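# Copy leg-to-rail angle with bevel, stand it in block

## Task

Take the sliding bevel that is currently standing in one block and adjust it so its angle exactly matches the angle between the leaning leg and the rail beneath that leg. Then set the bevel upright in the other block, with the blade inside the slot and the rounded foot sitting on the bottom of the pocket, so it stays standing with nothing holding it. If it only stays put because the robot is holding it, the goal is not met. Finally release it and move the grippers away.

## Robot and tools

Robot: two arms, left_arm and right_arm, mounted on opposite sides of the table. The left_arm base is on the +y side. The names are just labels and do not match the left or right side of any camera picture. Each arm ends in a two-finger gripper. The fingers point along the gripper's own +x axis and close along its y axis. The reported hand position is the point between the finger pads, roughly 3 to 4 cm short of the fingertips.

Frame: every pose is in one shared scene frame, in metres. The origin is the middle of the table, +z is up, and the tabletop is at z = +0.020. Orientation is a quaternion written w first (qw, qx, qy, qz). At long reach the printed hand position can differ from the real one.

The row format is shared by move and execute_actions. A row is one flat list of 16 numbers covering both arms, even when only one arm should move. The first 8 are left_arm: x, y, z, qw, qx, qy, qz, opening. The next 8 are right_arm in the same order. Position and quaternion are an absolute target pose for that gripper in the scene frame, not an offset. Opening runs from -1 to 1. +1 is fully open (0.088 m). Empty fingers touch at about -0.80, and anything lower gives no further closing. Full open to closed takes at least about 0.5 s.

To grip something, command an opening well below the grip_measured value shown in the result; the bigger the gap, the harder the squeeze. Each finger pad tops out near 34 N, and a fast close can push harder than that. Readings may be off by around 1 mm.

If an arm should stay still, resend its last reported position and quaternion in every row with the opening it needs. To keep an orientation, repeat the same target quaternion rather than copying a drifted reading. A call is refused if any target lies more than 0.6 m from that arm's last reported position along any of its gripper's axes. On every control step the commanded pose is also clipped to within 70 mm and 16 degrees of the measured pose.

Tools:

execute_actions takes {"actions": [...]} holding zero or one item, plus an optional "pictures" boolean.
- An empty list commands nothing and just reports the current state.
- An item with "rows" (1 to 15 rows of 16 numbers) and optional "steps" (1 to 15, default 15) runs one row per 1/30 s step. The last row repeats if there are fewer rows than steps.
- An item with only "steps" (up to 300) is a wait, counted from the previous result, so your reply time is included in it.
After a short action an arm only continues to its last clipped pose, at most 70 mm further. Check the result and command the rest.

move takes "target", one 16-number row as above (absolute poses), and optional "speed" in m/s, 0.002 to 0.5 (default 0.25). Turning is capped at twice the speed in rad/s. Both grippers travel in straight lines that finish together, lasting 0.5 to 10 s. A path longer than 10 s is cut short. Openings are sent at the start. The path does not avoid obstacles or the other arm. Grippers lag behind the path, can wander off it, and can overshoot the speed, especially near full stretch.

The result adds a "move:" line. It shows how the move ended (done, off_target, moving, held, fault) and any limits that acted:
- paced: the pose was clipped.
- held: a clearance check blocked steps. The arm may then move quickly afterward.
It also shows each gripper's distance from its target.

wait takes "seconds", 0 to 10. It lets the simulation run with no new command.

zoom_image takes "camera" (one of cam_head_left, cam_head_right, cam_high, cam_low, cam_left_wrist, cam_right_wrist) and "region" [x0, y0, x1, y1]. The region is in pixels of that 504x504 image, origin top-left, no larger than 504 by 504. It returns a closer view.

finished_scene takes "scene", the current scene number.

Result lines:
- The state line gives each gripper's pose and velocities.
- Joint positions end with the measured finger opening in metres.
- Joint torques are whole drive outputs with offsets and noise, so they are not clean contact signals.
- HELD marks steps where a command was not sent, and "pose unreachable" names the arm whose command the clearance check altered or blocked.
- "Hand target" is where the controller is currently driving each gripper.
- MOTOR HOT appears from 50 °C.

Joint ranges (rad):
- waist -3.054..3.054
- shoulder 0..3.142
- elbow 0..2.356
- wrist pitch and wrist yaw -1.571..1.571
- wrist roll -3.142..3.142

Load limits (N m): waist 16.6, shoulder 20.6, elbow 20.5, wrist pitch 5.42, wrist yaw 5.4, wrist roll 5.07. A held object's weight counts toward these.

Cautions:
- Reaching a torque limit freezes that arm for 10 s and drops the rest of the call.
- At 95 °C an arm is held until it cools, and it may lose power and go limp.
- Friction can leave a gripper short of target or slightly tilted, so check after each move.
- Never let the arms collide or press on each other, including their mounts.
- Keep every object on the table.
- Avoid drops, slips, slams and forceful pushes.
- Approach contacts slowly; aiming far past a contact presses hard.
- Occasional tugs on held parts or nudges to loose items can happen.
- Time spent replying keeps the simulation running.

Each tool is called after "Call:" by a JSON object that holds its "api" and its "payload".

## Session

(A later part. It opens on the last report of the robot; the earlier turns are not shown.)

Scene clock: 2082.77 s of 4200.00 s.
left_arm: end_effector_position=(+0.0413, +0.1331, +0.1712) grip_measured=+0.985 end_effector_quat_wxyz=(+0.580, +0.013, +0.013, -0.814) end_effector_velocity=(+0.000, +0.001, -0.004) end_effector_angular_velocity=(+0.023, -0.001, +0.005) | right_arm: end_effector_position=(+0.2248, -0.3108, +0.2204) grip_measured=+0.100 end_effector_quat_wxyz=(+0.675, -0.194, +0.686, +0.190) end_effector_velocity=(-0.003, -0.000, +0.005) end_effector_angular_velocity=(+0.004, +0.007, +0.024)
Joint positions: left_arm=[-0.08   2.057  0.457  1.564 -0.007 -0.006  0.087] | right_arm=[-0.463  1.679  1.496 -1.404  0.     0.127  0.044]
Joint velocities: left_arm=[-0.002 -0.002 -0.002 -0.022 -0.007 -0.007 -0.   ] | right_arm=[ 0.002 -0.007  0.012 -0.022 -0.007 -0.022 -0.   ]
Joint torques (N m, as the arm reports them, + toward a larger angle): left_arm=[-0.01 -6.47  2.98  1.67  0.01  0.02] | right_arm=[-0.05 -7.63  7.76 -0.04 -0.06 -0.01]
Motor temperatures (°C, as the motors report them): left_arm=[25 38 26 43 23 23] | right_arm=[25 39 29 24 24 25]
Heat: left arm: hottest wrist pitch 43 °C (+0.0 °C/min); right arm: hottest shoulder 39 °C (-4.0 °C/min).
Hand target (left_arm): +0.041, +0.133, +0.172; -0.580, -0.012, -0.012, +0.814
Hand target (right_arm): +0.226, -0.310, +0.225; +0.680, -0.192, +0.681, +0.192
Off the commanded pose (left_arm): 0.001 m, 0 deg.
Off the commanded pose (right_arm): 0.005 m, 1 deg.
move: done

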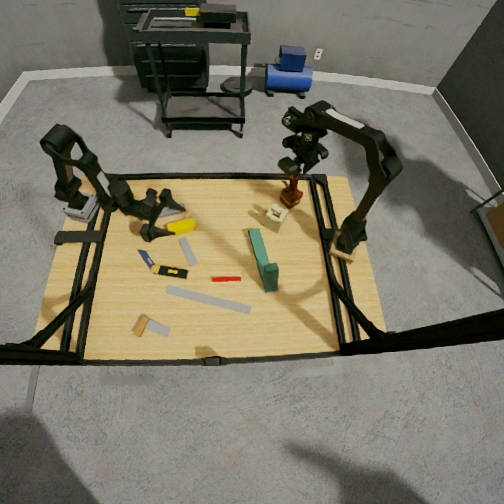

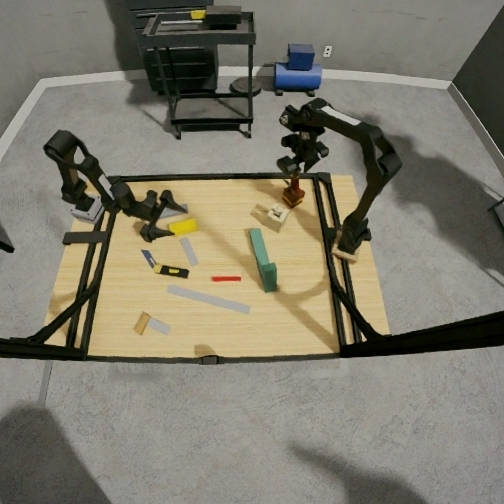

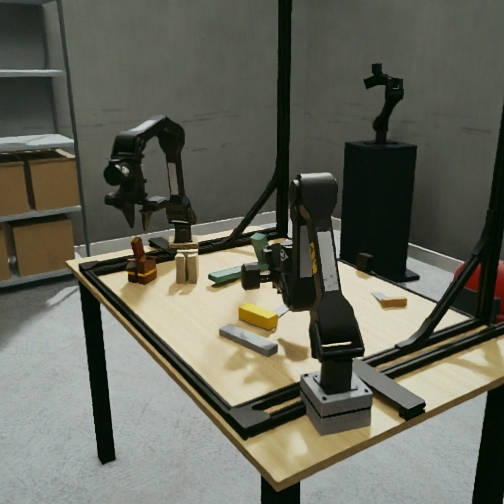

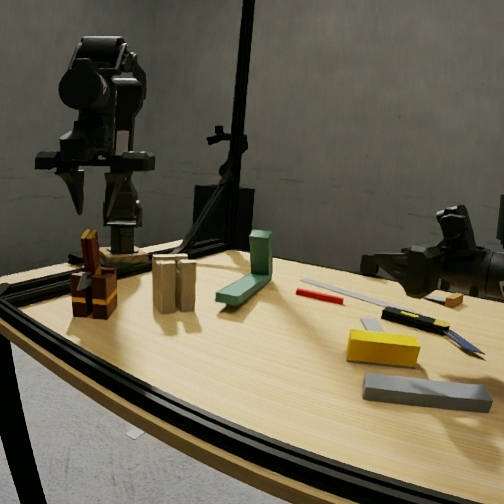

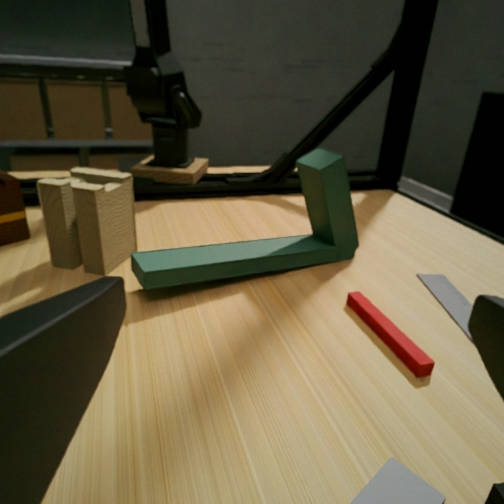

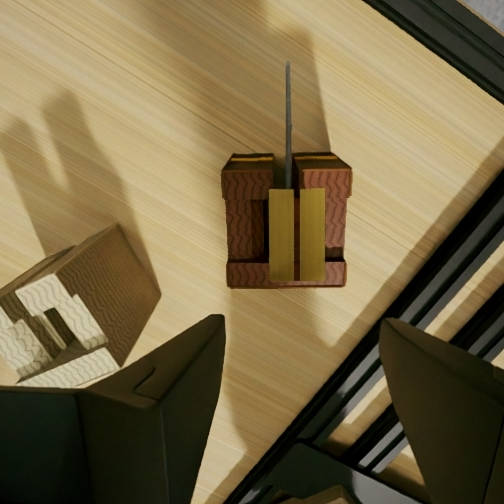

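Call:
{"api": "move", "payload": {"target": [0.0413,0.1329,0.1721,0.580,0.012,0.012,-0.814,1,0.12,-0.36,0.28,0.76,-0.10,0.63,0.12,0.5], "speed": 0.12}}

Scene clock: 2087.73 s of 4200.00 s.
left_arm: end_effector_position=(+0.0413, +0.1331, +0.1712) grip_measured=+0.985 end_effector_quat_wxyz=(+0.580, +0.013, +0.013, -0.814) end_effector_velocity=(+0.000, +0.001, -0.004) end_effector_angular_velocity=(+0.028, +0.013, +0.006) | right_arm: end_effector_position=(+0.1220, -0.3579, +0.2823) grip_measured=+0.500 end_effector_quat_wxyz=(+0.761, -0.098, +0.630, +0.122) end_effector_velocity=(-0.004, -0.004, -0.000) end_effector_angular_velocity=(-0.017, +0.005, +0.004)
Joint positions: left_arm=[-0.08   2.057  0.457  1.564 -0.007 -0.006  0.087] | right_arm=[-0.237  1.178  1.309 -1.542  0.1    0.582  0.063]
Joint velocities: left_arm=[-0.002 -0.002 -0.002 -0.022 -0.007 -0.022 -0.   ] | right_arm=[ 0.012 -0.007 -0.002 -0.022  0.007  0.007  0.   ]
Joint torques (N m, as the arm reports them, + toward a larger angle): left_arm=[ 0.   -6.46  2.99  1.66  0.01  0.02] | right_arm=[ 0.37 -3.87  4.97  0.24  0.21  0.12]
Motor temperatures (°C, as the motors report them): left_arm=[25 38 26 43 23 23] | right_arm=[25 39 30 24 24 25]
Heat: left arm: hottest wrist pitch 43 °C (+0.0 °C/min); right arm: hottest shoulder 39 °C (-3.0 °C/min).
Hand target (left_arm): +0.041, +0.133, +0.172; -0.580, -0.012, -0.012, +0.814
Hand target (right_arm): +0.120, -0.360, +0.281; +0.761, -0.099, +0.630, +0.120
Off the commanded pose (left_arm): 0.001 m, 0 deg.
Off the commanded pose (right_arm): 0.004 m, 0 deg.
After step 90, 0.27 s passed at rest.
move: done

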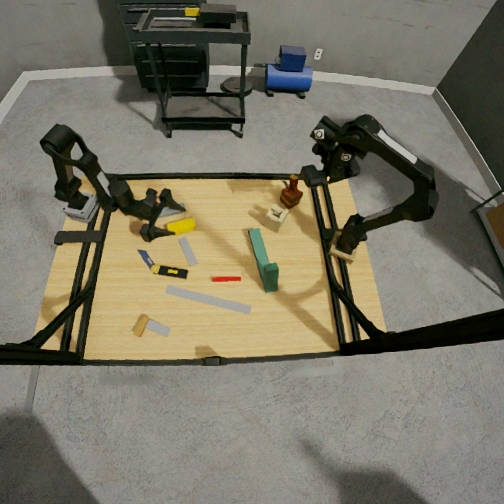

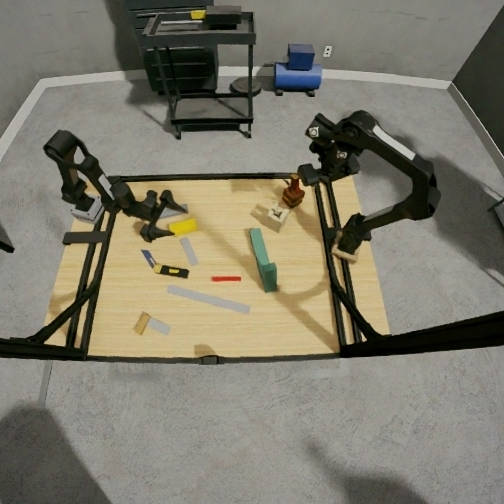

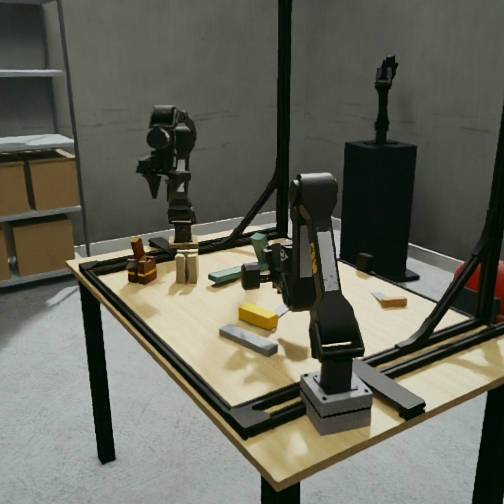

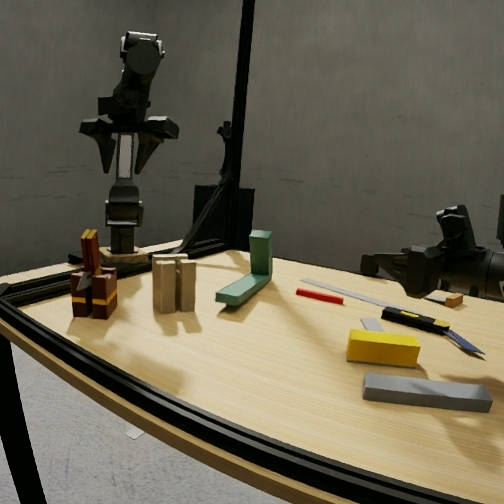

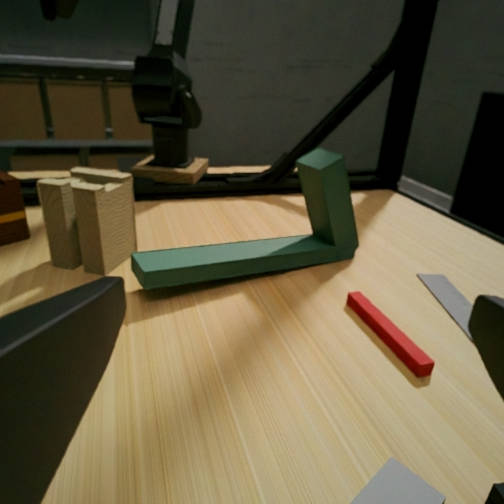

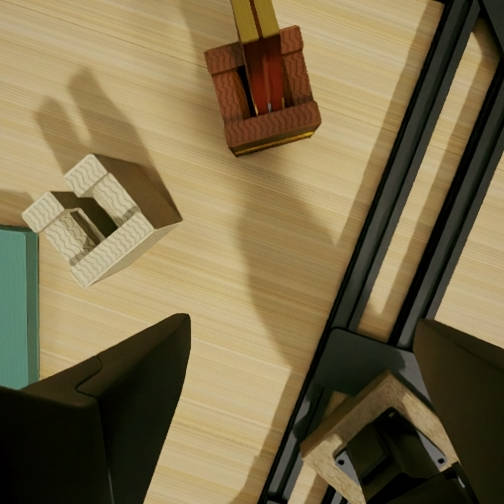

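Call:
{"api": "zoom_image", "payload": {"camera": "cam_low", "region": [40,200,150,330]}}

Region (40, 200, 150, 330) of cam_low's 504x504 image, scaled by 3.877, with more detail than that image has; it fills the left 426 columns of this view, and the rest is white.

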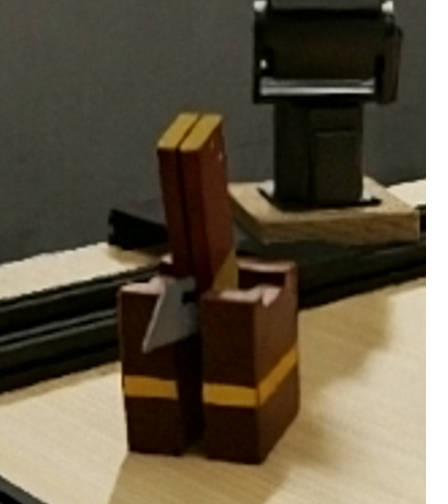

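Call:
{"api": "finished_scene", "payload": {"scene": 1}}

The scene is finished: the task was done.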